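# Loosen both captive screws on the switch's right fan tray

## Task

On the switch's right-hand fan tray (right as seen from the front), back out both captive screws, the one above the handle and the one below it, by turning each knob counterclockwise until the screw pops free of its thread. The tray must stay fully seated in its slot, and the fan trays on the shelf underneath must be left exactly as they were. Work only within the switch slots, the shelf below and the space above and between them; the loose antistatic (ESD) tray sits on that shelf. When finished, release the gripper and move the arm away.

## Robot and tools

Robot: one six-joint arm with a two-finger parallel gripper. The only camera is cam_wrist (504x504, fisheye), mounted on the hand. A flat block sticks out about 9 cm from the wrist-roll axis toward the gripper's +x side and turns with it, so keep it clear of the switch.

Frames: the scene frame has its origin on the table top under the arm base, +z up, and +y to the left when looking along +x. The base may be slightly tilted. Results report end_effector_position (metres) and end_effector_quat_wxyz in this frame, plus linear (m/s) and angular (rad/s) velocities. The reported hand position can be off, more so at long reach. In the gripper's own frame the fingers point along +z and open and close along y. end_effector_position is the spot between the pads when closed; closed fingertips reach about 19 mm past it, open ones about 6 mm. Closing pushes the tips roughly 13 mm farther out, so leave room above surfaces.

Joint order: every row and every per-joint list in a result uses this order: elbow, wrist pitch, shoulder, wrist roll, waist, forearm roll. Ignore any other ordering. Stated ranges (rad): elbow -4.224 to 0.061, wrist pitch -2.164 to 2.164, shoulder -2.304 to 2.304, wrist roll -6.283 to 6.283, waist -6.283 to 6.283, forearm roll -6.283 to 6.283. Real ends may differ by up to 0.010. A target more than 0.010 past an end, and farther out than the joint currently is, gets the call refused; otherwise an over-range target is clipped and the result may print "joint sent to its limit".

A row is 9 numbers: the six absolute joint target angles in radians (above order), then gripper position, force_limit, speed, each from -1 to 1. position: +1 fully open (85 mm), pads touch near -0.8, -1 closes until blocked. force_limit: per-pad push, about 20 N at -1, 128 N at 0, 235 N at +1 (less on very thin items). speed: about 20 mm/s at -1, 85 at 0, 150 at +1; faster closing adds some grip force.

Tools:
- execute_actions(actions): a list of actions run in sequence. Each action is a table of 1 to 15 rows; each row lasts one 1/30 s step, and the last row repeats to fill 15 steps. Single arm, so each row is one 9-number list. An empty list just returns the current state and images.
- move(target, speed, blocking): target is one 9-number row of absolute joint angles plus gripper values. All joints follow paths that finish together, so the hand traces a curve and does not avoid obstacles. speed (rad/s, 0.01 to 2, default 0.5) caps the joint with the longest way to go; paths last 0.5 to 10 s. Gripper values apply at once. blocking=false returns after 0.5 s while motion continues; then use wait or stop before sending anything else. The result adds a "move:" line: end state (done, off_target, moving, held, fault), limits=held or limits=none, and the joint farthest from its target.
- wait(seconds): 0 to 10 s, holds the last command; returns early if a running move ends.
- stop(): brakes a running move; fingers keep moving.
- zoom_image(camera, region): camera is "cam_wrist"; region is [x0, y0, x1, y1] pixels from the top-left, at most 504 by 504.
- finished_scene(scene): ends the given scene (integer); cannot be undone.

Controller behaviour: joint targets move at most 3.14 rad/s, with 0.16 s to reach that speed. Each step a target is kept within 0.623 rad of the measured angle, and targets that would shift the hand more than 70 mm are scaled back. "Joint targets" in a result shows what the joints are currently driven toward; resend those values to hold still. If an action ends with a motion unfinished, command the remainder again. "joint command not followed" means the clearance check altered or blocked targets.

Gripping: send -1 and keep it; object_status 2 means held. Codes: 0 moving, 1 blocked while opening, 2 blocked while closing, 3 reached request or pads touching. Any new position value (change of 0.01 or more) resets the status and is needed before new force_limit or speed values take effect. position_measured is in counts: 3 open, ~78 = 60 mm, ~130 = 40 mm, ~180 = 20 mm, ~230 pads touching.

For the screws: grip a knob, then turn counterclockwise (as seen facing the knob) using wrist roll in steps, regrasping as needed, until the screw pops out. Avoid pulling the tray out of its slot.

Safety: faster or deeper contact pushes harder. Load limits (N m): waist 54.6, shoulder 54.6, elbow 45.5, forearm roll 24.5, wrist pitch 17.2, wrist roll 17.2; reaching one causes a TORQUE FAULT (joint backs off, holds 10 s, rest of call skipped). Torque readings include offsets and noise. Sustained load heats motors: MOTOR HOT from 65 °C, brakes at 80 °C (OVER-TEMPERATURE FAULT). Do not knock anything out of the work area, do not disturb the lower fan trays or ESD tray, and avoid drops, slams and hard pushes. Smooth, quick, low-effort motion is preferred.

Each tool is called after ">>>" as name([rows], argument=value, ...), one row to a line, values as JSON.

## Session

I'll start by checking the robot's state and camera view.

>>> execute_actions(actions=[])

Scene clock: 0.00 s.
end_effector_position=(+0.5677, -0.1956, +0.2669) position_measured=3 object_status=3 end_effector_quat_wxyz=(-0.156, +0.743, +0.113, +0.641) end_effector_velocity=(+0.000, +0.001, +0.000) end_effector_angular_velocity=(-0.000, -0.000, +0.001)
Joint names: [elbow, wrist pitch, shoulder, wrist roll, waist, forearm roll]
Joint positions: [-0.804 -1.569 -0.804  0.109 -0.795  1.947]
Joint velocities: [-0.    -0.    -0.    -0.     0.001  0.   ]
Joint torques (N m, as the arm reports them, + toward a larger angle): no reading
Joint targets: [-0.804 -1.569 -0.804 0.109 -0.795 1.947]

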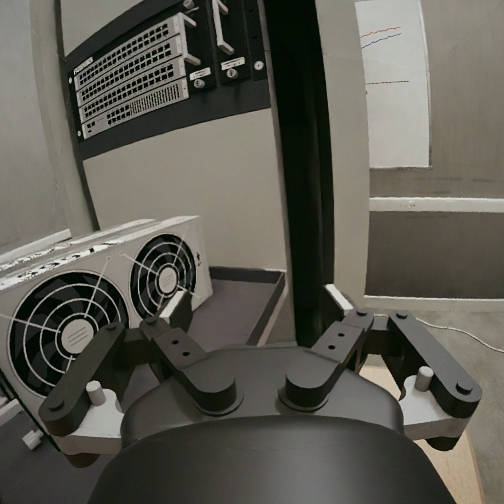

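>>> zoom_image(camera="cam_wrist", region=[150, 0, 290, 140])

Region (150, 0, 290, 140) of cam_wrist's 504x504 image, scaled by 3.600, with more detail than that image has.

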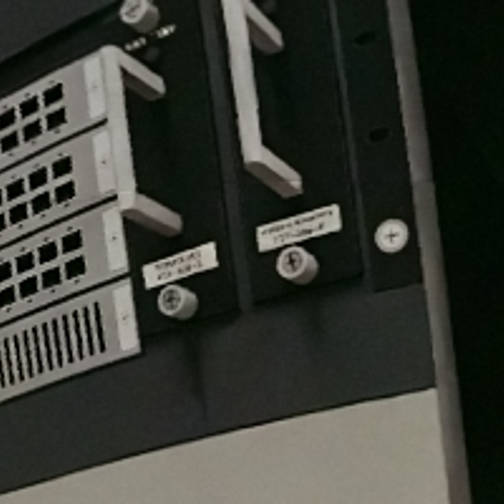

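>>> zoom_image(camera="cam_wrist", region=[50, 30, 190, 170])

Region (50, 30, 190, 170) of cam_wrist's 504x504 image, scaled by 3.600, with more detail than that image has.

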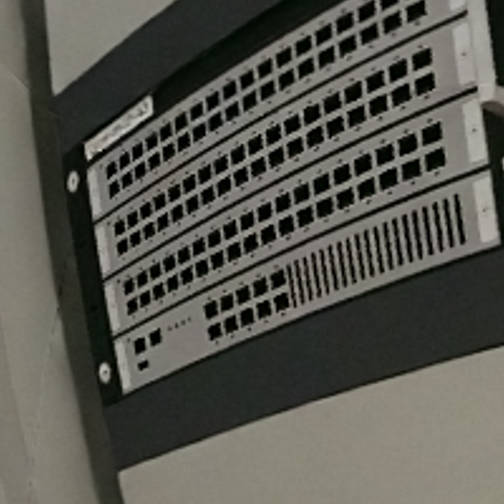

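>>> move(target=[-0.565, -1.569, 0.031, 0.109, -0.795, 1.947, 1, 0, 0], speed=0.6)

>>> move(target=[-0.565, -1.125, 0.031, 0.286, -0.348, 2.752, 1, 0, 0], speed=0.6)

Scene clock: 16.10 s.
end_effector_position=(+0.5379, -0.1037, +0.5987) position_measured=3 object_status=3 end_effector_quat_wxyz=(+0.005, +0.609, +0.301, +0.733) end_effector_velocity=(-0.000, +0.000, +0.001) end_effector_angular_velocity=(-0.002, -0.003, -0.001)
Joint names: [elbow, wrist pitch, shoulder, wrist roll, waist, forearm roll]
Joint positions: [-0.565 -1.569  0.031  0.109 -0.795  1.947]
Joint velocities: [ 0.001 -0.     0.003 -0.001 -0.001  0.   ]
Joint torques (N m, as the arm reports them, + toward a larger angle): [-26.33  -1.89  15.39   0.14   0.66   2.81]
Joint targets: [-0.565 -1.569 0.031 0.109 -0.795 1.947]
move: done; limits=none; farthest joint: the waist, 0.000 radians from its target (0.000 radians at the start)
camera_calibration (this result's frames):
cam_wrist: T_world_to_cam=[[0.364107, -0.82518, 0.431861, -0.533828], [0.0363309, -0.450753, -0.891909, 0.502169], [0.930648, 0.34044, -0.134143, -0.237886], [0, 0, 0, 1]] pos_world=[0.397514, -0.133164, 0.646518]

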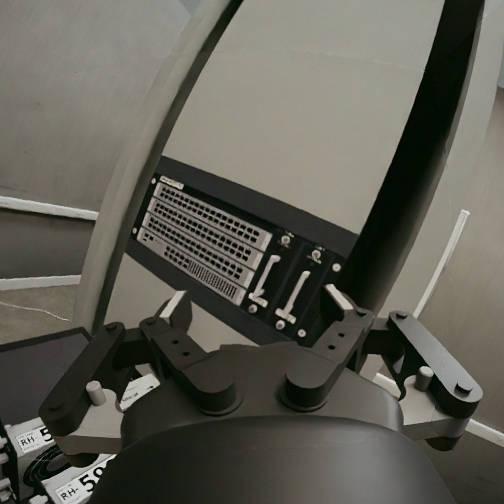

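Scene clock: 18.07 s.
end_effector_position=(+0.6498, -0.0910, +0.5603) position_measured=3 object_status=3 end_effector_quat_wxyz=(-0.001, +0.707, -0.001, +0.707) end_effector_velocity=(+0.000, +0.000, -0.000) end_effector_angular_velocity=(+0.000, +0.000, -0.000)
Joint names: [elbow, wrist pitch, shoulder, wrist roll, waist, forearm roll]
Joint positions: [-0.565 -1.125  0.031  0.286 -0.348  2.752]
Joint velocities: [ 0.     0.     0.    -0.001  0.001  0.002]
Joint torques (N m, as the arm reports them, + toward a larger angle): [-26.38  -2.28  17.66   0.14  -0.95   1.81]
Joint targets: [-0.565 -1.125 0.031 0.286 -0.348 2.752]
move: done; limits=none; farthest joint: the waist, 0.000 radians from its target (0.447 radians at the start)
camera_calibration (this result's frames):
cam_wrist: T_world_to_cam=[[-0.000432162, -0.999817, -0.0191106, -0.0738645], [-0.231207, 0.0186927, -0.972725, 0.731426], [0.972904, 0.00399814, -0.231173, -0.35518], [0, 0, 0, 1]] pos_world=[0.514635, -0.0861033, 0.627956]

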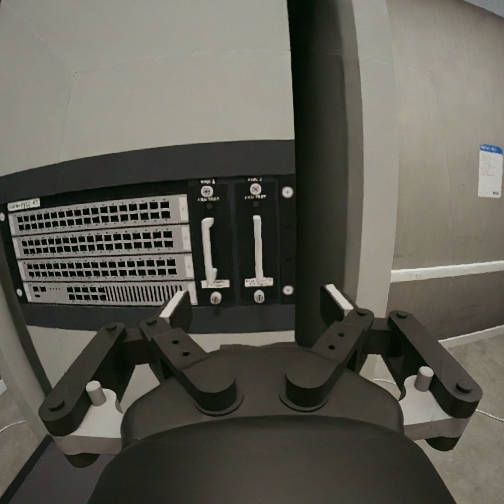

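>>> zoom_image(camera="cam_wrist", region=[180, 160, 320, 320])

Region (180, 160, 320, 320) of cam_wrist's 504x504 image, scaled by 3.150, with more detail than that image has; it fills the left 441 columns of this view, and the rest is white.

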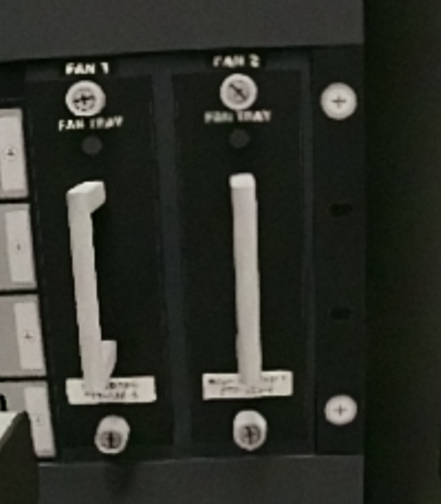

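>>> move(target=[-0.9091, -0.8974, -0.0871, 0.331, -0.2751, 2.7831, -0.2, 0, 0], speed=0.5)

Scene clock: 23.27 s.
end_effector_position=(+0.7599, -0.0882, +0.6352) position_measured=154 object_status=3 end_effector_quat_wxyz=(-0.001, +0.707, -0.001, +0.707) end_effector_velocity=(+0.001, +0.000, +0.001) end_effector_angular_velocity=(-0.000, -0.001, +0.001)
Joint names: [elbow, wrist pitch, shoulder, wrist roll, waist, forearm roll]
Joint positions: [-0.909 -0.897 -0.087  0.331 -0.275  2.783]
Joint velocities: [-0.003  0.001 -0.001  0.     0.001 -0.   ]
Joint torques (N m, as the arm reports them, + toward a larger angle): [-29.44  -2.28  22.25   0.15   0.74   1.57]
Joint targets: [-0.909 -0.897 -0.087 0.331 -0.275 2.783]
move: done; limits=none; farthest joint: the waist, 0.000 radians from its target (0.073 radians at the start)
camera_calibration (this result's frames):
cam_wrist: T_world_to_cam=[[-0.000127811, -0.999819, -0.0189991, -0.069893], [-0.231515, 0.0185125, -0.972655, 0.829879], [0.972831, 0.00427427, -0.231476, -0.444707], [0, 0, 0, 1]] pos_world=[0.624745, -0.0833427, 0.70292]

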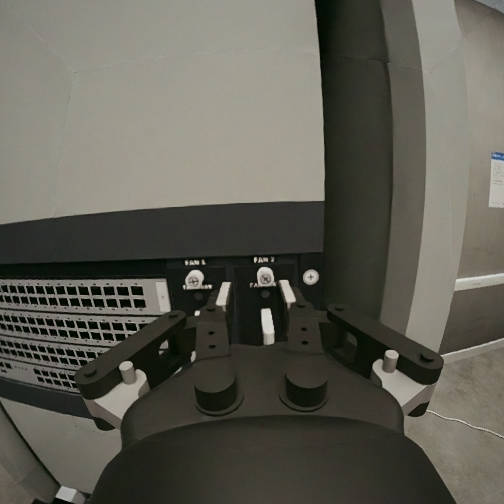

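>>> zoom_image(camera="cam_wrist", region=[190, 240, 330, 350])

Region (190, 240, 330, 350) of cam_wrist's 504x504 image, scaled by 3.600, with more detail than that image has; it fills the top 396 rows of this view, and the rest is white.

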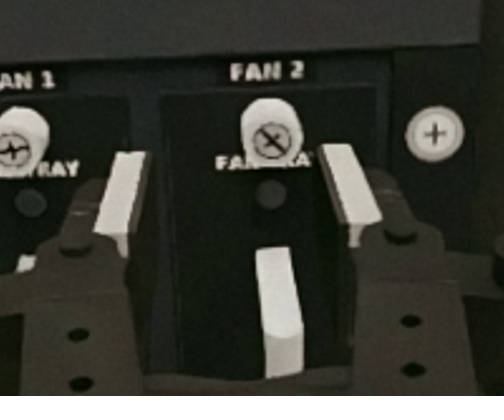

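>>> move(target=[-0.9836, -0.8853, -0.1482, 0.338, -0.2764, 2.7777, -0.2, 0, 0], speed=0.2)

>>> zoom_image(camera="cam_wrist", region=[190, 240, 330, 350])

Scene clock: 26.93 s.
end_effector_position=(+0.7849, -0.0959, +0.6359) position_measured=154 object_status=3 end_effector_quat_wxyz=(-0.001, +0.707, -0.001, +0.707) end_effector_velocity=(+0.001, +0.000, -0.000) end_effector_angular_velocity=(-0.000, -0.000, +0.001)
Joint names: [elbow, wrist pitch, shoulder, wrist roll, waist, forearm roll]
Joint positions: [-0.983 -0.885 -0.148  0.338 -0.276  2.778]
Joint velocities: [-0.002 -0.    -0.002 -0.     0.    -0.   ]
Joint torques (N m, as the arm reports them, + toward a larger angle): [-29.16  -2.29  24.23   0.22   1.77   1.33]
Joint targets: [-0.984 -0.885 -0.148 0.338 -0.276 2.778]
move: done; limits=none; farthest joint: the waist, 0.000 radians from its target (0.001 radians at the start)
camera_calibration (this result's frames):
cam_wrist: T_world_to_cam=[[-0.0000444014, -0.999824, -0.0187396, -0.0778047], [-0.231206, 0.0182421, -0.972734, 0.836282], [0.972905, 0.00428951, -0.231166, -0.469106], [0, 0, 0, 1]] pos_world=[0.649746, -0.0910343, 0.70358]

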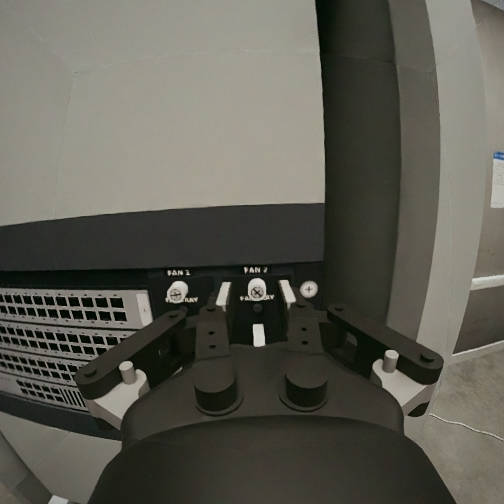

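Region (190, 240, 330, 350) of cam_wrist's 504x504 image, scaled by 3.600, with more detail than that image has; it fills the top 396 rows of this view, and the rest is white.

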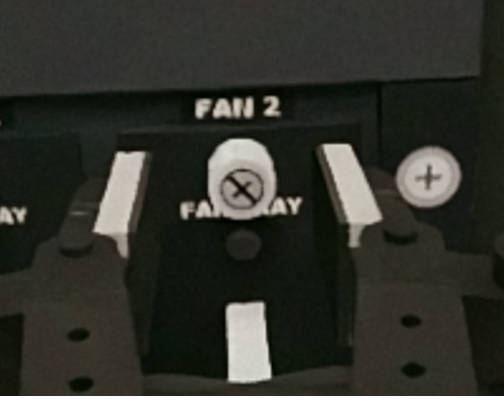

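>>> move(target=[-0.9836, -0.8853, -0.1482, 1.909, -0.2764, 2.7777, -0.37, 0, 0], speed=1.2)

>>> zoom_image(camera="cam_wrist", region=[190, 240, 330, 350])

Scene clock: 30.03 s.
end_effector_position=(+0.7850, -0.0959, +0.6359) position_measured=176 object_status=3 end_effector_quat_wxyz=(+0.500, -0.500, +0.500, -0.500) end_effector_velocity=(-0.000, -0.001, +0.000) end_effector_angular_velocity=(+0.002, -0.000, -0.001)
Joint names: [elbow, wrist pitch, shoulder, wrist roll, waist, forearm roll]
Joint positions: [-0.984 -0.885 -0.148  1.909 -0.276  2.778]
Joint velocities: [ 0.     0.     0.     0.002 -0.001 -0.   ]
Joint torques (N m, as the arm reports them, + toward a larger angle): [-30.38  -2.15  24.69   0.11   0.74   1.06]
Joint targets: [-0.984 -0.885 -0.148 1.909 -0.276 2.778]
move: done; limits=none; farthest joint: the waist, 0.000 radians from its target (0.000 radians at the start)
camera_calibration (this result's frames):
cam_wrist: T_world_to_cam=[[0.000191236, 0.0186951, -0.999825, 0.643535], [-0.231497, 0.972666, 0.018143, 0.298022], [0.972836, 0.231453, 0.00451388, -0.5972], [0, 0, 0, 1]] pos_world=[0.649846, -0.163683, 0.640711]

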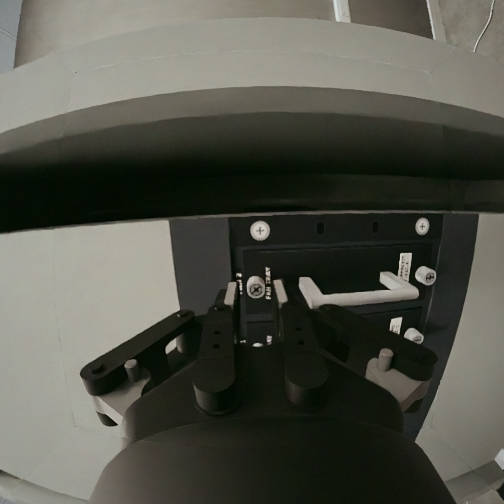

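Region (190, 240, 330, 350) of cam_wrist's 504x504 image, scaled by 3.600, with more detail than that image has; it fills the top 396 rows of this view, and the rest is white.

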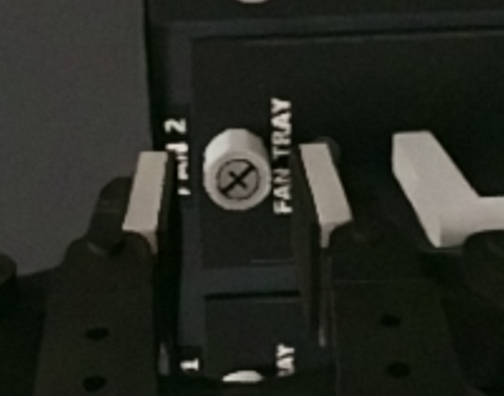

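>>> move(target=[-0.9836, -0.8853, -0.1482, 6.2, -0.2764, 2.7777, -0.37, 0, 0], speed=2.0)

>>> move(target=[-1.0122, -0.8802, -0.1722, 6.2, -0.2736, 2.7799, -0.37, 0, 0], speed=0.1)

>>> zoom_image(camera="cam_wrist", region=[190, 240, 330, 350])

Scene clock: 35.47 s.
end_effector_position=(+0.7850, -0.0959, +0.6359) position_measured=176 object_status=3 end_effector_quat_wxyz=(+0.147, +0.691, +0.147, +0.692) end_effector_velocity=(-0.000, -0.000, -0.000) end_effector_angular_velocity=(+0.001, +0.000, -0.000)
Joint names: [elbow, wrist pitch, shoulder, wrist roll, waist, forearm roll]
Joint positions: [-0.984 -0.885 -0.148  6.2   -0.276  2.778]
Joint velocities: [ 0.     0.     0.     0.002 -0.    -0.001]
Joint torques (N m, as the arm reports them, + toward a larger angle): [-29.05  -2.22  23.28   0.22  -1.66   1.99]
Joint targets: [-0.984 -0.885 -0.148 6.200 -0.276 2.778]
move: done; limits=none; farthest joint: the waist, 0.000 radians from its target (0.000 radians at the start)
camera_calibration (this result's frames):
cam_wrist: T_world_to_cam=[[-0.000153429, -0.920022, 0.391867, -0.331178], [-0.231247, -0.381213, -0.895099, 0.748619], [0.972895, -0.0907554, -0.212694, -0.490048], [0, 0, 0, 1]] pos_world=[0.64983, -0.0637825, 0.695636]

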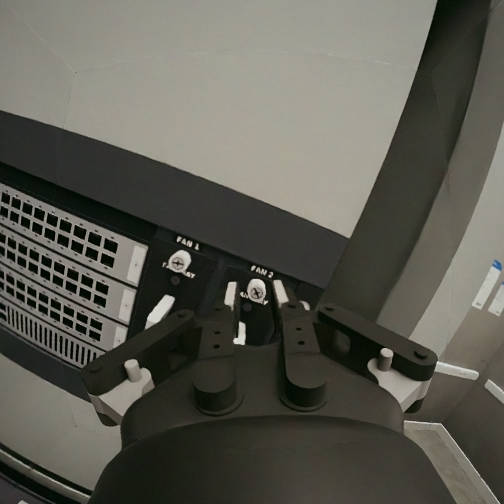

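Scene clock: 36.30 s.
end_effector_position=(+0.7949, -0.0975, +0.6353) position_measured=176 object_status=3 end_effector_quat_wxyz=(+0.147, +0.692, +0.147, +0.692) end_effector_velocity=(+0.000, -0.001, -0.000) end_effector_angular_velocity=(+0.000, +0.000, -0.001)
Joint names: [elbow, wrist pitch, shoulder, wrist roll, waist, forearm roll]
Joint positions: [-1.012 -0.88  -0.172  6.2   -0.274  2.78 ]
Joint velocities: [-0.001  0.    -0.001  0.    -0.001  0.   ]
Joint torques (N m, as the arm reports them, + toward a larger angle): [-29.86  -2.27  23.7    0.14  -1.14   0.5 ]
Joint targets: [-1.012 -0.880 -0.172 6.200 -0.274 2.780]
move: done; limits=none; farthest joint: the waist, 0.000 radians from its target (0.003 radians at the start)
camera_calibration (this result's frames):
cam_wrist: T_world_to_cam=[[-0.000211244, -0.92028, 0.391261, -0.331953], [-0.231293, -0.380606, -0.895345, 0.750062], [0.972884, -0.0906849, -0.212774, -0.49992], [0, 0, 0, 1]] pos_world=[0.659778, -0.0653462, 0.695075]

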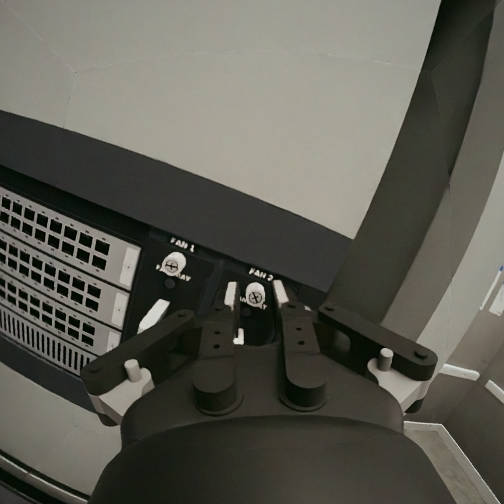

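Region (190, 240, 330, 350) of cam_wrist's 504x504 image, scaled by 3.600, with more detail than that image has; it fills the top 396 rows of this view, and the rest is white.

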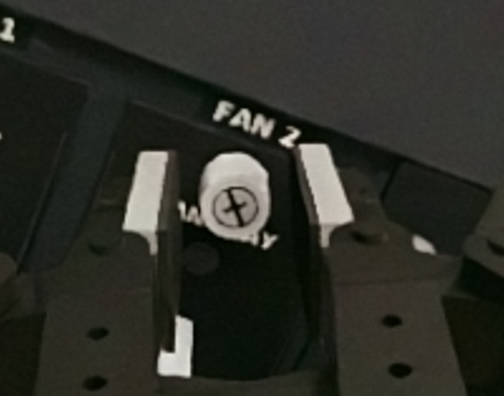

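>>> move(target=[-1.0263, -0.8765, -0.1832, 6.2, -0.2708, 2.7824, -0.37, 0, 0], speed=0.05)

>>> zoom_image(camera="cam_wrist", region=[190, 240, 330, 350])

Scene clock: 38.13 s.
end_effector_position=(+0.7998, -0.0975, +0.6352) position_measured=176 object_status=3 end_effector_quat_wxyz=(+0.147, +0.692, +0.147, +0.692) end_effector_velocity=(+0.000, -0.001, -0.000) end_effector_angular_velocity=(+0.001, +0.001, -0.001)
Joint names: [elbow, wrist pitch, shoulder, wrist roll, waist, forearm roll]
Joint positions: [-1.026 -0.877 -0.183  6.2   -0.271  2.782]
Joint velocities: [-0.     0.    -0.001  0.001 -0.001  0.   ]
Joint torques (N m, as the arm reports them, + toward a larger angle): [-31.19  -1.91  23.63   0.21   1.89   0.44]
Joint targets: [-1.026 -0.876 -0.183 6.200 -0.271 2.782]
move: done; limits=none; farthest joint: the waist, 0.000 radians from its target (0.003 radians at the start)
camera_calibration (this result's frames):
cam_wrist: T_world_to_cam=[[-0.000139938, -0.920698, 0.390277, -0.331387], [-0.231276, -0.379666, -0.895748, 0.751477], [0.972888, -0.0903871, -0.212882, -0.504591], [0, 0, 0, 1]] pos_world=[0.664663, -0.0654061, 0.695048]

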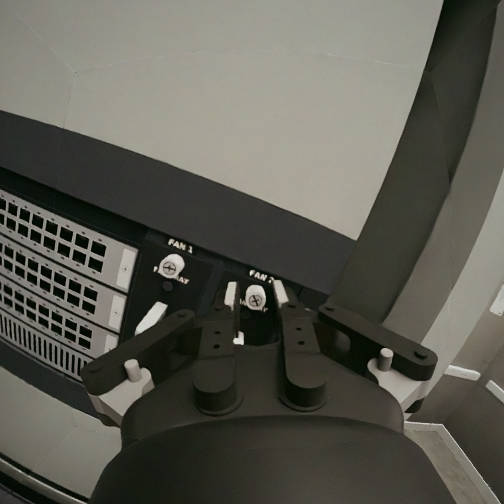

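Region (190, 240, 330, 350) of cam_wrist's 504x504 image, scaled by 3.600, with more detail than that image has; it fills the top 396 rows of this view, and the rest is white.

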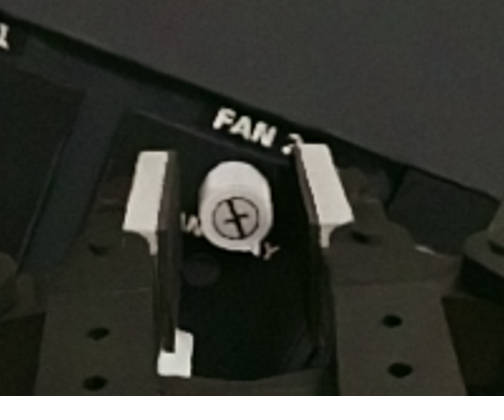

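>>> move(target=[-1.0263, -0.8765, -0.1832, 6.2, -0.2708, 2.7824, -1, 0, -0.5], speed=0.05)

>>> zoom_image(camera="cam_wrist", region=[190, 240, 330, 350])

Scene clock: 39.90 s.
end_effector_position=(+0.7997, -0.0976, +0.6348) position_measured=205 object_status=2 end_effector_quat_wxyz=(+0.147, +0.692, +0.147, +0.692) end_effector_velocity=(+0.000, -0.000, +0.001) end_effector_angular_velocity=(-0.000, -0.002, -0.001)
Joint names: [elbow, wrist pitch, shoulder, wrist roll, waist, forearm roll]
Joint positions: [-1.025 -0.876 -0.183  6.2   -0.271  2.782]
Joint velocities: [-0.001 -0.001  0.     0.    -0.001  0.   ]
Joint torques (N m, as the arm reports them, + toward a larger angle): [-47.45  -1.86  16.26   0.25   5.33   2.67]
Joint targets: [-1.026 -0.876 -0.183 6.200 -0.271 2.782]
move: done; limits=none; farthest joint: the elbow, 0.001 radians from its target (0.000 radians at the start)
camera_calibration (this result's frames):
cam_wrist: T_world_to_cam=[[-0.000205501, -0.920753, 0.390145, -0.331273], [-0.232092, -0.379448, -0.89563, 0.751644], [0.972694, -0.0907337, -0.213622, -0.504009], [0, 0, 0, 1]] pos_world=[0.664629, -0.0655415, 0.694772]

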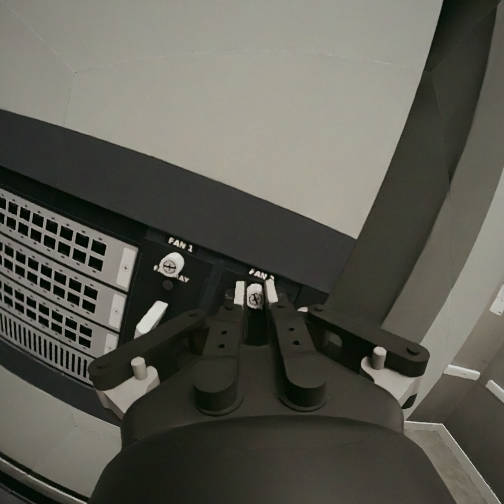

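Region (190, 240, 330, 350) of cam_wrist's 504x504 image, scaled by 3.600, with more detail than that image has; it fills the top 396 rows of this view, and the rest is white.

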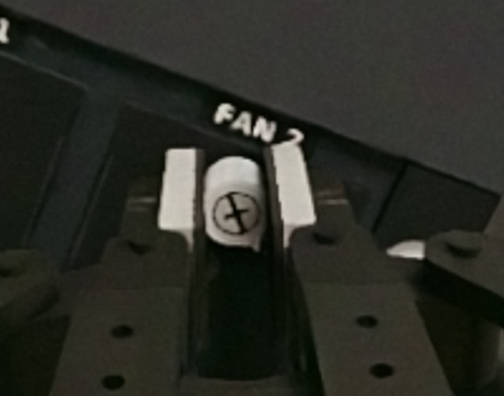

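>>> move(target=[-1.0206, -0.8780, -0.1788, 6.2, -0.2719, 2.7814, -1, 0, -0.5], speed=0.03)

Scene clock: 41.13 s.
end_effector_position=(+0.7989, -0.0975, +0.6348) position_measured=205 object_status=2 end_effector_quat_wxyz=(+0.147, +0.692, +0.147, +0.691) end_effector_velocity=(-0.001, -0.000, +0.000) end_effector_angular_velocity=(-0.000, -0.002, -0.000)
Joint names: [elbow, wrist pitch, shoulder, wrist roll, waist, forearm roll]
Joint positions: [-1.023 -0.875 -0.181  6.2   -0.271  2.782]
Joint velocities: [ 0.004 -0.003  0.003 -0.    -0.001 -0.   ]
Joint torques (N m, as the arm reports them, + toward a larger angle): [-21.18  -5.52  40.77   0.31  -3.42  -0.9 ]
Joint targets: [-1.021 -0.878 -0.179 6.200 -0.272 2.781]
move: done; limits=none; farthest joint: the elbow, 0.003 radians from its target (0.005 radians at the start)
camera_calibration (this result's frames):
cam_wrist: T_world_to_cam=[[0.000182387, -0.920564, 0.390592, -0.331724], [-0.233129, -0.379868, -0.895182, 0.751986], [0.972446, -0.090895, -0.214679, -0.502372], [0, 0, 0, 1]] pos_world=[0.6639, -0.0653802, 0.694884]

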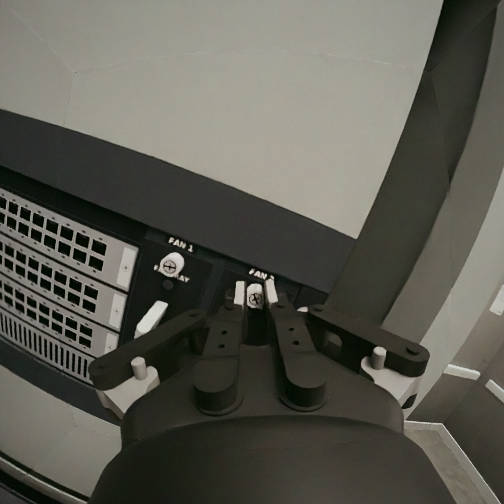

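>>> move(target=[-1.0237, -0.8772, -0.1812, 6.2, -0.2713, 2.7820, -1, 0, -0.5], speed=0.03)

Scene clock: 42.07 s.
end_effector_position=(+0.7989, -0.0975, +0.6348) position_measured=205 object_status=2 end_effector_quat_wxyz=(+0.147, +0.692, +0.147, +0.691) end_effector_velocity=(+0.000, -0.001, +0.000) end_effector_angular_velocity=(+0.001, -0.000, -0.002)
Joint names: [elbow, wrist pitch, shoulder, wrist roll, waist, forearm roll]
Joint positions: [-1.023 -0.877 -0.181  6.2   -0.271  2.782]
Joint velocities: [-0.001  0.001 -0.     0.    -0.001  0.001]
Joint torques (N m, as the arm reports them, + toward a larger angle): [-20.03  -5.73  42.11   0.16  -3.62  -0.7 ]
Joint targets: [-1.024 -0.877 -0.181 6.200 -0.271 2.782]
move: done; limits=none; farthest joint: the elbow, 0.001 radians from its target (0.001 radians at the start)
camera_calibration (this result's frames):
cam_wrist: T_world_to_cam=[[-0.0000114892, -0.920683, 0.390311, -0.331407], [-0.23208, -0.379652, -0.895546, 0.751382], [0.972697, -0.0905936, -0.213668, -0.503183], [0, 0, 0, 1]] pos_world=[0.663821, -0.0654423, 0.694735]

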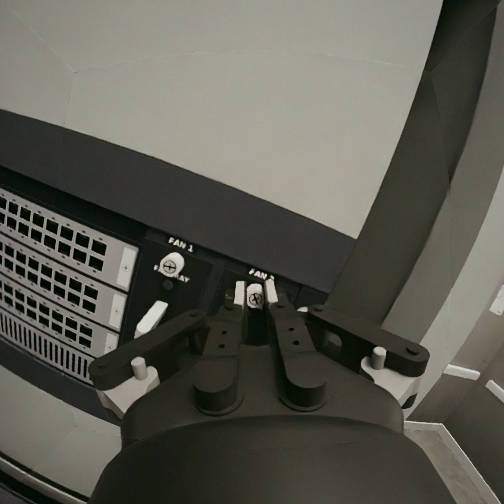

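>>> move(target=[-1.0251, -0.8768, -0.1823, 6.2, -0.2710, 2.7822, -1, 0, -0.5], speed=0.03)

Scene clock: 43.27 s.
end_effector_position=(+0.7993, -0.0975, +0.6350) position_measured=205 object_status=2 end_effector_quat_wxyz=(+0.147, +0.692, +0.147, +0.692) end_effector_velocity=(+0.000, -0.000, +0.000) end_effector_angular_velocity=(+0.002, +0.000, -0.001)
Joint names: [elbow, wrist pitch, shoulder, wrist roll, waist, forearm roll]
Joint positions: [-1.024 -0.877 -0.182  6.2   -0.271  2.782]
Joint velocities: [-0.001  0.001 -0.     0.001  0.     0.001]
Joint torques (N m, as the arm reports them, + toward a larger angle): [-32.43  -5.37  34.49   0.03  -0.26  -0.01]
Joint targets: [-1.025 -0.877 -0.182 6.200 -0.271 2.782]
move: done; limits=none; farthest joint: the elbow, 0.001 radians from its target (0.002 radians at the start)
camera_calibration (this result's frames):
cam_wrist: T_world_to_cam=[[-0.000143647, -0.920698, 0.390276, -0.331354], [-0.231474, -0.379646, -0.895706, 0.751313], [0.972841, -0.0904672, -0.213063, -0.503949], [0, 0, 0, 1]] pos_world=[0.664124, -0.0654349, 0.694903]

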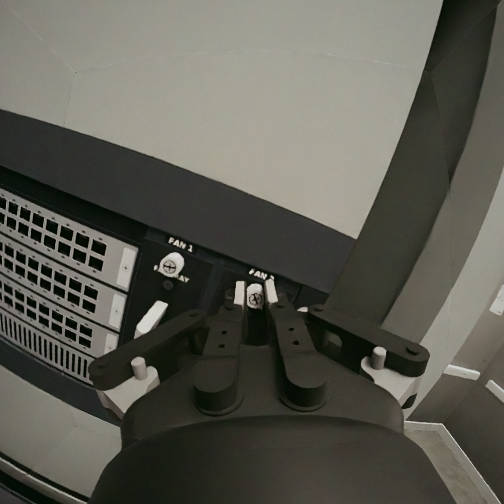

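>>> move(target=[-1.0251, -0.8768, -0.1823, 4.63, -0.2710, 2.7822, -1, 0, -0.5], speed=0.8)

>>> zoom_image(camera="cam_wrist", region=[190, 240, 330, 350])

Scene clock: 46.83 s.
end_effector_position=(+0.7995, -0.0975, +0.6355) position_measured=205 object_status=2 end_effector_quat_wxyz=(+0.593, +0.385, +0.592, +0.386) end_effector_velocity=(+0.000, +0.000, -0.000) end_effector_angular_velocity=(-0.002, +0.000, +0.000)
Joint names: [elbow, wrist pitch, shoulder, wrist roll, waist, forearm roll]
Joint positions: [-1.025 -0.877 -0.182  4.63  -0.271  2.782]
Joint velocities: [-0.     0.    -0.    -0.002  0.     0.   ]
Joint torques (N m, as the arm reports them, + toward a larger angle): [-34.67  -2.46  19.04   0.24  14.54  -4.35]
Joint targets: [-1.025 -0.877 -0.182 4.630 -0.271 2.782]
move: done; limits=none; farthest joint: the wrist pitch, 0.001 radians from its target (0.000 radians at the start)
camera_calibration (this result's frames):
cam_wrist: T_world_to_cam=[[-0.000890268, 0.389446, 0.921049, -0.540549], [-0.231774, -0.896049, 0.378651, -0.108161], [0.972769, -0.213138, 0.0910611, -0.709275], [0, 0, 0, 1]] pos_world=[0.664411, -0.037576, 0.603415]

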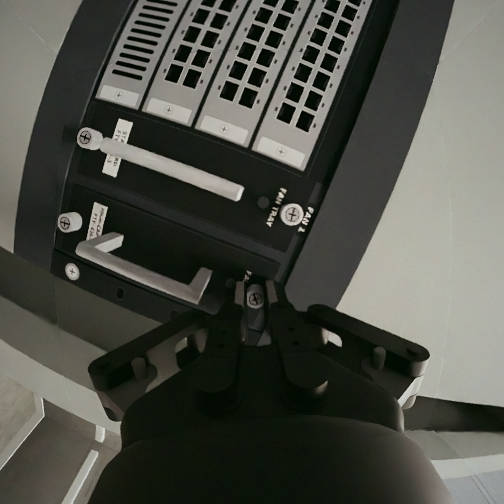

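Region (190, 240, 330, 350) of cam_wrist's 504x504 image, scaled by 3.600, with more detail than that image has; it fills the top 396 rows of this view, and the rest is white.

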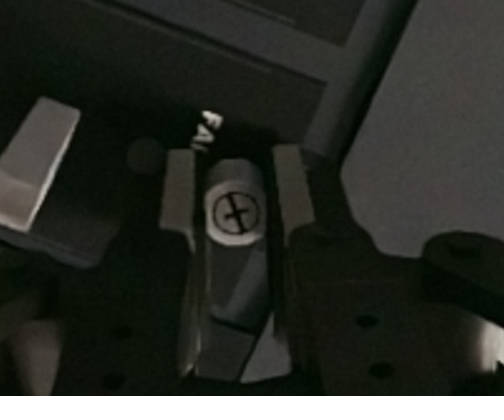

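>>> move(target=[-1.0251, -0.8768, -0.1823, 3.06, -0.2710, 2.7822, -1, 0, -0.5], speed=1.0)

Scene clock: 49.27 s.
end_effector_position=(+0.7996, -0.0972, +0.6354) position_measured=205 object_status=2 end_effector_quat_wxyz=(+0.692, -0.146, +0.692, -0.146) end_effector_velocity=(+0.000, -0.000, -0.000) end_effector_angular_velocity=(-0.003, +0.002, -0.001)
Joint names: [elbow, wrist pitch, shoulder, wrist roll, waist, forearm roll]
Joint positions: [-1.025 -0.877 -0.182  3.06  -0.271  2.782]
Joint velocities: [-0.     0.002  0.    -0.003  0.    -0.   ]
Joint torques (N m, as the arm reports them, + toward a larger angle): [-37.1    1.69   7.57   0.13   2.95   2.48]
Joint targets: [-1.025 -0.877 -0.182 3.060 -0.271 2.782]
move: done; limits=none; farthest joint: the wrist pitch, 0.001 radians from its target (0.000 radians at the start)
camera_calibration (this result's frames):
cam_wrist: T_world_to_cam=[[-0.000368997, 0.921327, -0.388788, 0.342979], [-0.232312, 0.378072, 0.896154, -0.312418], [0.972641, 0.090651, 0.213896, -0.757644], [0, 0, 0, 1]] pos_world=[0.664463, -0.129198, 0.575378]

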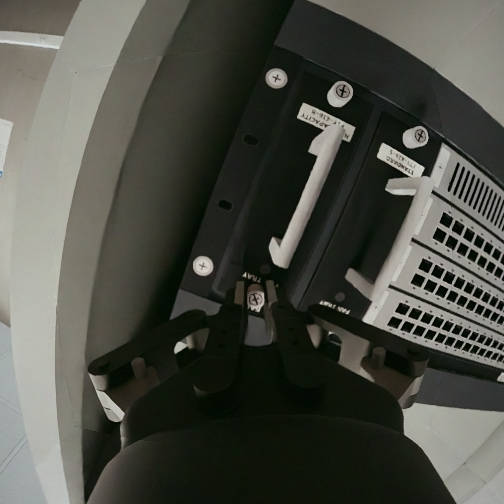

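>>> move(target=[-1.0225, -0.8775, -0.1803, -0.08, -0.2715, 2.7817, -1, 0, -0.5], speed=1.2)

Scene clock: 53.60 s.
end_effector_position=(+0.7987, -0.0977, +0.6350) position_measured=205 object_status=2 end_effector_quat_wxyz=(+0.146, +0.692, +0.145, +0.692) end_effector_velocity=(+0.000, +0.001, +0.000) end_effector_angular_velocity=(-0.003, -0.000, +0.002)
Joint names: [elbow, wrist pitch, shoulder, wrist roll, waist, forearm roll]
Joint positions: [-1.023 -0.877 -0.18  -0.08  -0.272  2.782]
Joint velocities: [-0.     0.     0.    -0.003  0.002 -0.   ]
Joint torques (N m, as the arm reports them, + toward a larger angle): [-33.1   -3.72  31.28   0.11  -4.27   2.45]
Joint targets: [-1.022 -0.877 -0.180 -0.080 -0.272 2.782]
move: done; limits=none; farthest joint: the wrist pitch, 0.001 radians from its target (0.001 radians at the start)
camera_calibration (this result's frames):
cam_wrist: T_world_to_cam=[[-0.000368759, -0.921957, 0.387293, -0.329567], [-0.232114, -0.376636, -0.89681, 0.752553], [0.972689, -0.0902267, -0.21386, -0.502749], [0, 0, 0, 1]] pos_world=[0.663574, -0.0657691, 0.695018]

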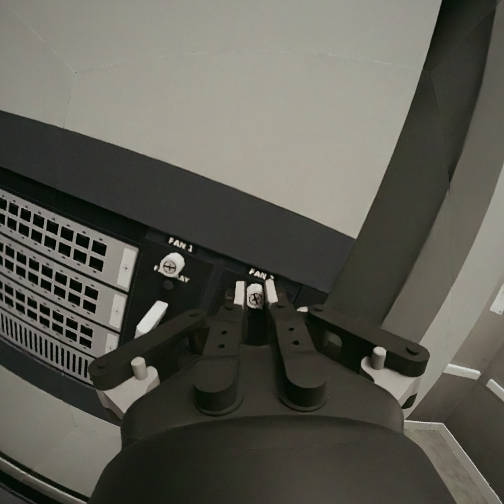

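>>> move(target=[-1.0198, -0.8782, -0.1782, -6.2, -0.2720, 2.7812, -1, 0, -0.5], speed=1.5)

>>> zoom_image(camera="cam_wrist", region=[190, 240, 330, 350])

Scene clock: 58.87 s.
end_effector_position=(+0.7977, -0.0977, +0.6349) position_measured=205 object_status=2 end_effector_quat_wxyz=(+0.089, +0.702, +0.089, +0.701) end_effector_velocity=(-0.000, +0.000, +0.000) end_effector_angular_velocity=(-0.002, -0.001, +0.000)
Joint names: [elbow, wrist pitch, shoulder, wrist roll, waist, forearm roll]
Joint positions: [-1.02  -0.878 -0.178 -6.2   -0.272  2.781]
Joint velocities: [ 0.    -0.001  0.    -0.002 -0.     0.   ]
Joint torques (N m, as the arm reports them, + toward a larger angle): [-24.85  -4.2   35.05   0.14  -5.53   2.89]
Joint targets: [-1.020 -0.878 -0.178 -6.200 -0.272 2.781]
move: done; limits=none; farthest joint: the wrist pitch, 0.001 radians from its target (0.001 radians at the start)
camera_calibration (this result's frames):
cam_wrist: T_world_to_cam=[[-0.000383391, -0.972586, 0.232541, -0.236182], [-0.232226, -0.226098, -0.946019, 0.798282], [0.972662, -0.0543648, -0.225773, -0.490731], [0, 0, 0, 1]] pos_world=[0.662607, -0.0758962, 0.699318]

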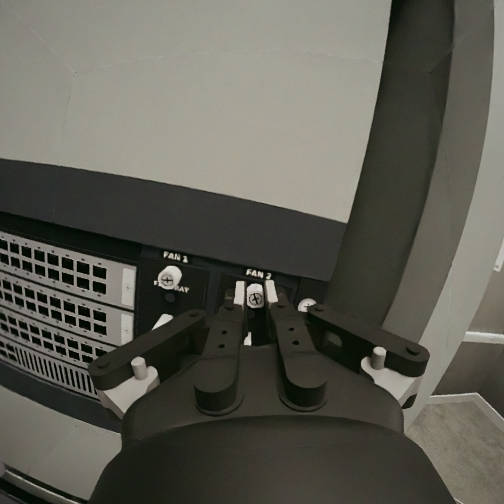

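Region (190, 240, 330, 350) of cam_wrist's 504x504 image, scaled by 3.600, with more detail than that image has; it fills the top 396 rows of this view, and the rest is white.

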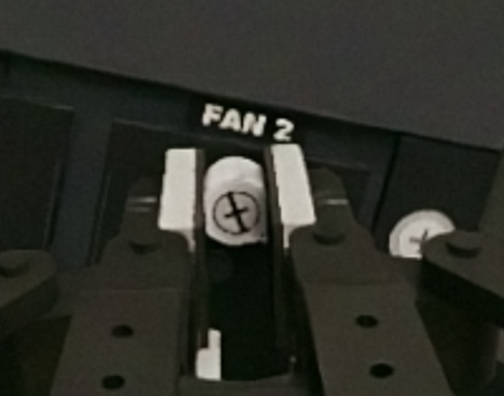

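>>> execute_actions([
  [[-1.0198, -0.8782, -0.1782, -6.2, -0.2720, 2.7812, -0.37, 0, 0.5]],
  [[-1.0198, -0.8782, -0.1782, 6.2, -0.2720, 2.7812, -0.37, 0, 0.5]],
  [[-1.0198, -0.8782, -0.1782, 6.2, -0.2720, 2.7812, -0.37, 0, 0.5]],
  [[-1.0198, -0.8782, -0.1782, 6.2, -0.2720, 2.7812, -0.37, 0, 0.5]],
  [[-1.0198, -0.8782, -0.1782, 6.2, -0.2720, 2.7812, -0.37, 0, 0.5]],
  [[-1.0198, -0.8782, -0.1782, 6.2, -0.2720, 2.7812, -0.37, 0, 0.5]],
  [[-1.0198, -0.8782, -0.1782, 6.2, -0.2720, 2.7812, -0.37, 0, 0.5]],
  [[-1.0198, -0.8782, -0.1782, 6.2, -0.2720, 2.7812, -0.37, 0, 0.5]],
  [[-1.0198, -0.8782, -0.1782, 6.2, -0.2720, 2.7812, -0.37, 0, 0.5]],
  [[-1.0198, -0.8782, -0.1782, 6.2, -0.2720, 2.7812, -0.37, 0, 0.5]],
])

>>> zoom_image(camera="cam_wrist", region=[190, 240, 330, 350])

Scene clock: 64.53 s.
end_effector_position=(+0.7977, -0.0974, +0.6352) position_measured=176 object_status=3 end_effector_quat_wxyz=(+0.234, +0.667, +0.235, +0.667) end_effector_velocity=(+0.000, +0.001, +0.000) end_effector_angular_velocity=(+2.332, -0.001, +0.001)
Joint names: [elbow, wrist pitch, shoulder, wrist roll, waist, forearm roll]
Joint positions: [-1.02  -0.878 -0.178  5.943 -0.272  2.781]
Joint velocities: [-0.    -0.002 -0.     2.332  0.001  0.   ]
Joint torques (N m, as the arm reports them, + toward a larger angle): [-29.49  -2.24  25.03  -0.72   1.63   0.66]
Joint targets: [-1.020 -0.878 -0.178 6.200 -0.272 2.781]
camera_calibration (this result's frames):
cam_wrist: T_world_to_cam=[[-0.0000594862, -0.790689, 0.612219, -0.4597], [-0.231369, -0.595596, -0.769242, 0.64966], [0.972866, -0.141694, -0.182905, -0.526552], [0, 0, 0, 1]] pos_world=[0.662548, -0.0511536, 0.684874]

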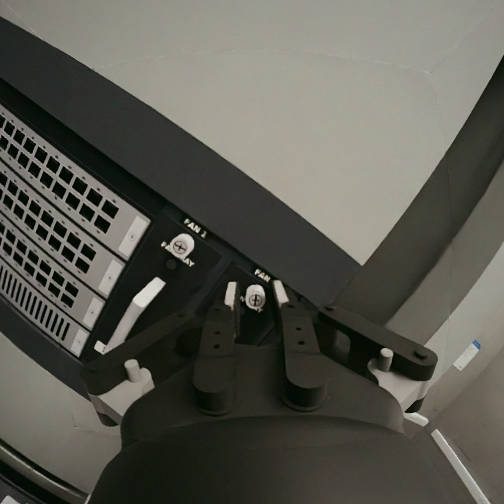

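Region (190, 240, 330, 350) of cam_wrist's 504x504 image, scaled by 3.600, with more detail than that image has; it fills the top 396 rows of this view, and the rest is white.

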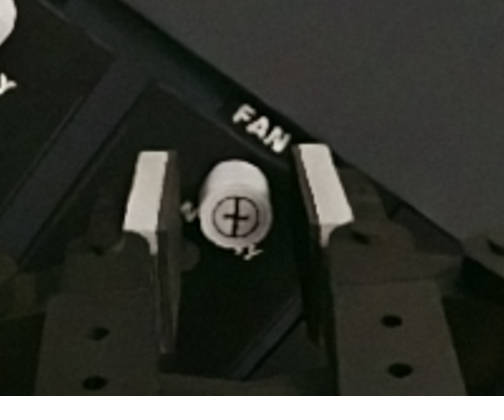

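>>> execute_actions([
  [[-1.0198, -0.8782, -0.1782, 6.2, -0.2720, 2.7812, -1, -0.5, -0.5]],
  [[-1.0198, -0.8782, -0.1782, 6.2, -0.2720, 2.7812, -1, -0.5, -0.5]],
])

Scene clock: 65.90 s.
end_effector_position=(+0.7977, -0.0974, +0.6352) position_measured=202 object_status=2 end_effector_quat_wxyz=(+0.147, +0.692, +0.147, +0.692) end_effector_velocity=(-0.000, -0.001, -0.000) end_effector_angular_velocity=(-0.001, +0.001, -0.002)
Joint names: [elbow, wrist pitch, shoulder, wrist roll, waist, forearm roll]
Joint positions: [-1.02  -0.878 -0.178  6.2   -0.272  2.781]
Joint velocities: [ 0.     0.002  0.    -0.    -0.001 -0.   ]
Joint torques (N m, as the arm reports them, + toward a larger angle): [-31.76  -1.84  24.88   0.21  -0.41   1.49]
Joint targets: [-1.020 -0.878 -0.178 6.200 -0.272 2.781]
camera_calibration (this result's frames):
cam_wrist: T_world_to_cam=[[-0.0000053401, -0.920505, 0.390731, -0.331689], [-0.231337, -0.380131, -0.895535, 0.750842], [0.972874, -0.0903952, -0.212944, -0.502459], [0, 0, 0, 1]] pos_world=[0.662524, -0.065323, 0.695011]

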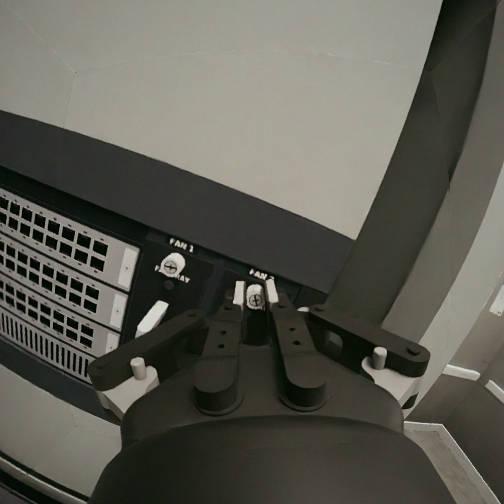

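>>> move(target=[-1.0176, -0.8788, -0.1765, -0.08, -0.2724, 2.7808, -1, -0.5, -0.5], speed=2.0)

>>> zoom_image(camera="cam_wrist", region=[190, 240, 330, 350])

Scene clock: 71.77 s.
end_effector_position=(+0.7969, -0.0974, +0.6351) position_measured=202 object_status=2 end_effector_quat_wxyz=(+0.146, +0.692, +0.146, +0.692) end_effector_velocity=(+0.000, +0.001, -0.000) end_effector_angular_velocity=(-0.002, +0.000, +0.001)
Joint names: [elbow, wrist pitch, shoulder, wrist roll, waist, forearm roll]
Joint positions: [-1.018 -0.879 -0.177 -0.08  -0.272  2.781]
Joint velocities: [ 0.    -0.    -0.    -0.002  0.001  0.001]
Joint torques (N m, as the arm reports them, + toward a larger angle): [-31.21  -2.14  23.73   0.32   1.02   2.04]
Joint targets: [-1.018 -0.879 -0.176 -0.080 -0.272 2.781]
move: done; limits=none; farthest joint: the waist, 0.000 radians from its target (0.000 radians at the start)
camera_calibration (this result's frames):
cam_wrist: T_world_to_cam=[[-0.0000193918, -0.921775, 0.387724, -0.329896], [-0.231453, -0.377192, -0.896747, 0.751775], [0.972846, -0.0897573, -0.21334, -0.501405], [0, 0, 0, 1]] pos_world=[0.661784, -0.0655316, 0.695092]

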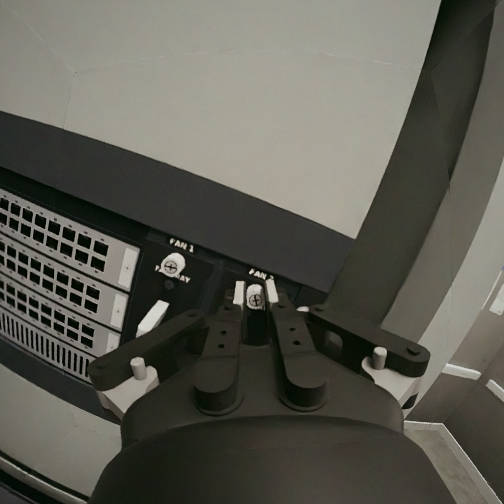

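Region (190, 240, 330, 350) of cam_wrist's 504x504 image, scaled by 3.600, with more detail than that image has; it fills the top 396 rows of this view, and the rest is white.

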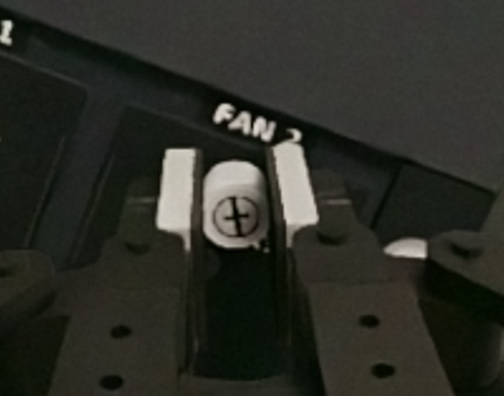

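>>> move(target=[-1.0159, -0.8792, -0.1752, -0.08, -0.2727, 2.7805, -1, -0.5, -0.5], speed=0.02)

Scene clock: 72.73 s.
end_effector_position=(+0.7966, -0.0973, +0.6352) position_measured=202 object_status=2 end_effector_quat_wxyz=(+0.146, +0.692, +0.146, +0.692) end_effector_velocity=(-0.000, +0.000, -0.000) end_effector_angular_velocity=(+0.000, +0.000, +0.001)
Joint names: [elbow, wrist pitch, shoulder, wrist roll, waist, forearm roll]
Joint positions: [-1.017 -0.879 -0.176 -0.08  -0.273  2.781]
Joint velocities: [ 0.001 -0.     0.001  0.     0.    -0.   ]
Joint torques (N m, as the arm reports them, + toward a larger angle): [-23.07  -2.8   29.72   0.33  -2.14   1.38]
Joint targets: [-1.016 -0.879 -0.175 -0.080 -0.273 2.780]
move: done; limits=none; farthest joint: the elbow, 0.001 radians from its target (0.002 radians at the start)
camera_calibration (this result's frames):
cam_wrist: T_world_to_cam=[[0.0000978623, -0.921627, 0.388078, -0.330152], [-0.231497, -0.377557, -0.896582, 0.751689], [0.972836, -0.0897512, -0.213391, -0.501035], [0, 0, 0, 1]] pos_world=[0.66147, -0.06544, 0.695159]

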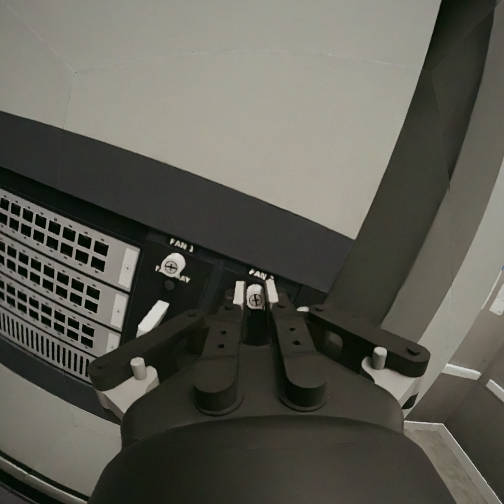

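>>> move(target=[-1.0154, -0.8794, -0.1748, -6.2, -0.2728, 2.7804, -1, -0.5, -0.5], speed=2.0)

>>> zoom_image(camera="cam_wrist", region=[190, 240, 330, 350])

Scene clock: 76.93 s.
end_effector_position=(+0.7962, -0.0974, +0.6352) position_measured=202 object_status=2 end_effector_quat_wxyz=(+0.089, +0.701, +0.089, +0.702) end_effector_velocity=(-0.000, +0.000, -0.000) end_effector_angular_velocity=(-0.002, +0.001, +0.000)
Joint names: [elbow, wrist pitch, shoulder, wrist roll, waist, forearm roll]
Joint positions: [-1.015 -0.879 -0.175 -6.2   -0.273  2.78 ]
Joint velocities: [ 0.001  0.     0.    -0.002  0.    -0.   ]
Joint torques (N m, as the arm reports them, + toward a larger angle): [-31.06  -2.38  24.02   0.27   1.32   0.88]
Joint targets: [-1.015 -0.879 -0.175 -6.200 -0.273 2.780]
move: done; limits=none; farthest joint: the waist, 0.000 radians from its target (0.000 radians at the start)
camera_calibration (this result's frames):
cam_wrist: T_world_to_cam=[[0.0000294066, -0.97248, 0.232988, -0.23657], [-0.231343, -0.226674, -0.946097, 0.797568], [0.972872, -0.0538724, -0.224983, -0.489786], [0, 0, 0, 1]] pos_world=[0.661018, -0.0756569, 0.6995]

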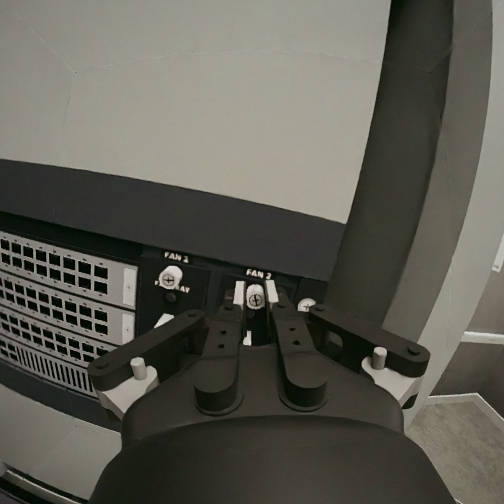

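Region (190, 240, 330, 350) of cam_wrist's 504x504 image, scaled by 3.600, with more detail than that image has; it fills the top 396 rows of this view, and the rest is white.

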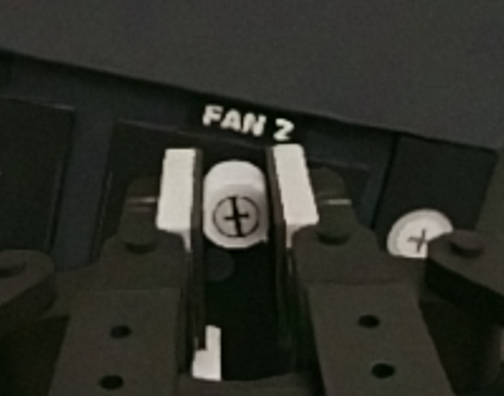

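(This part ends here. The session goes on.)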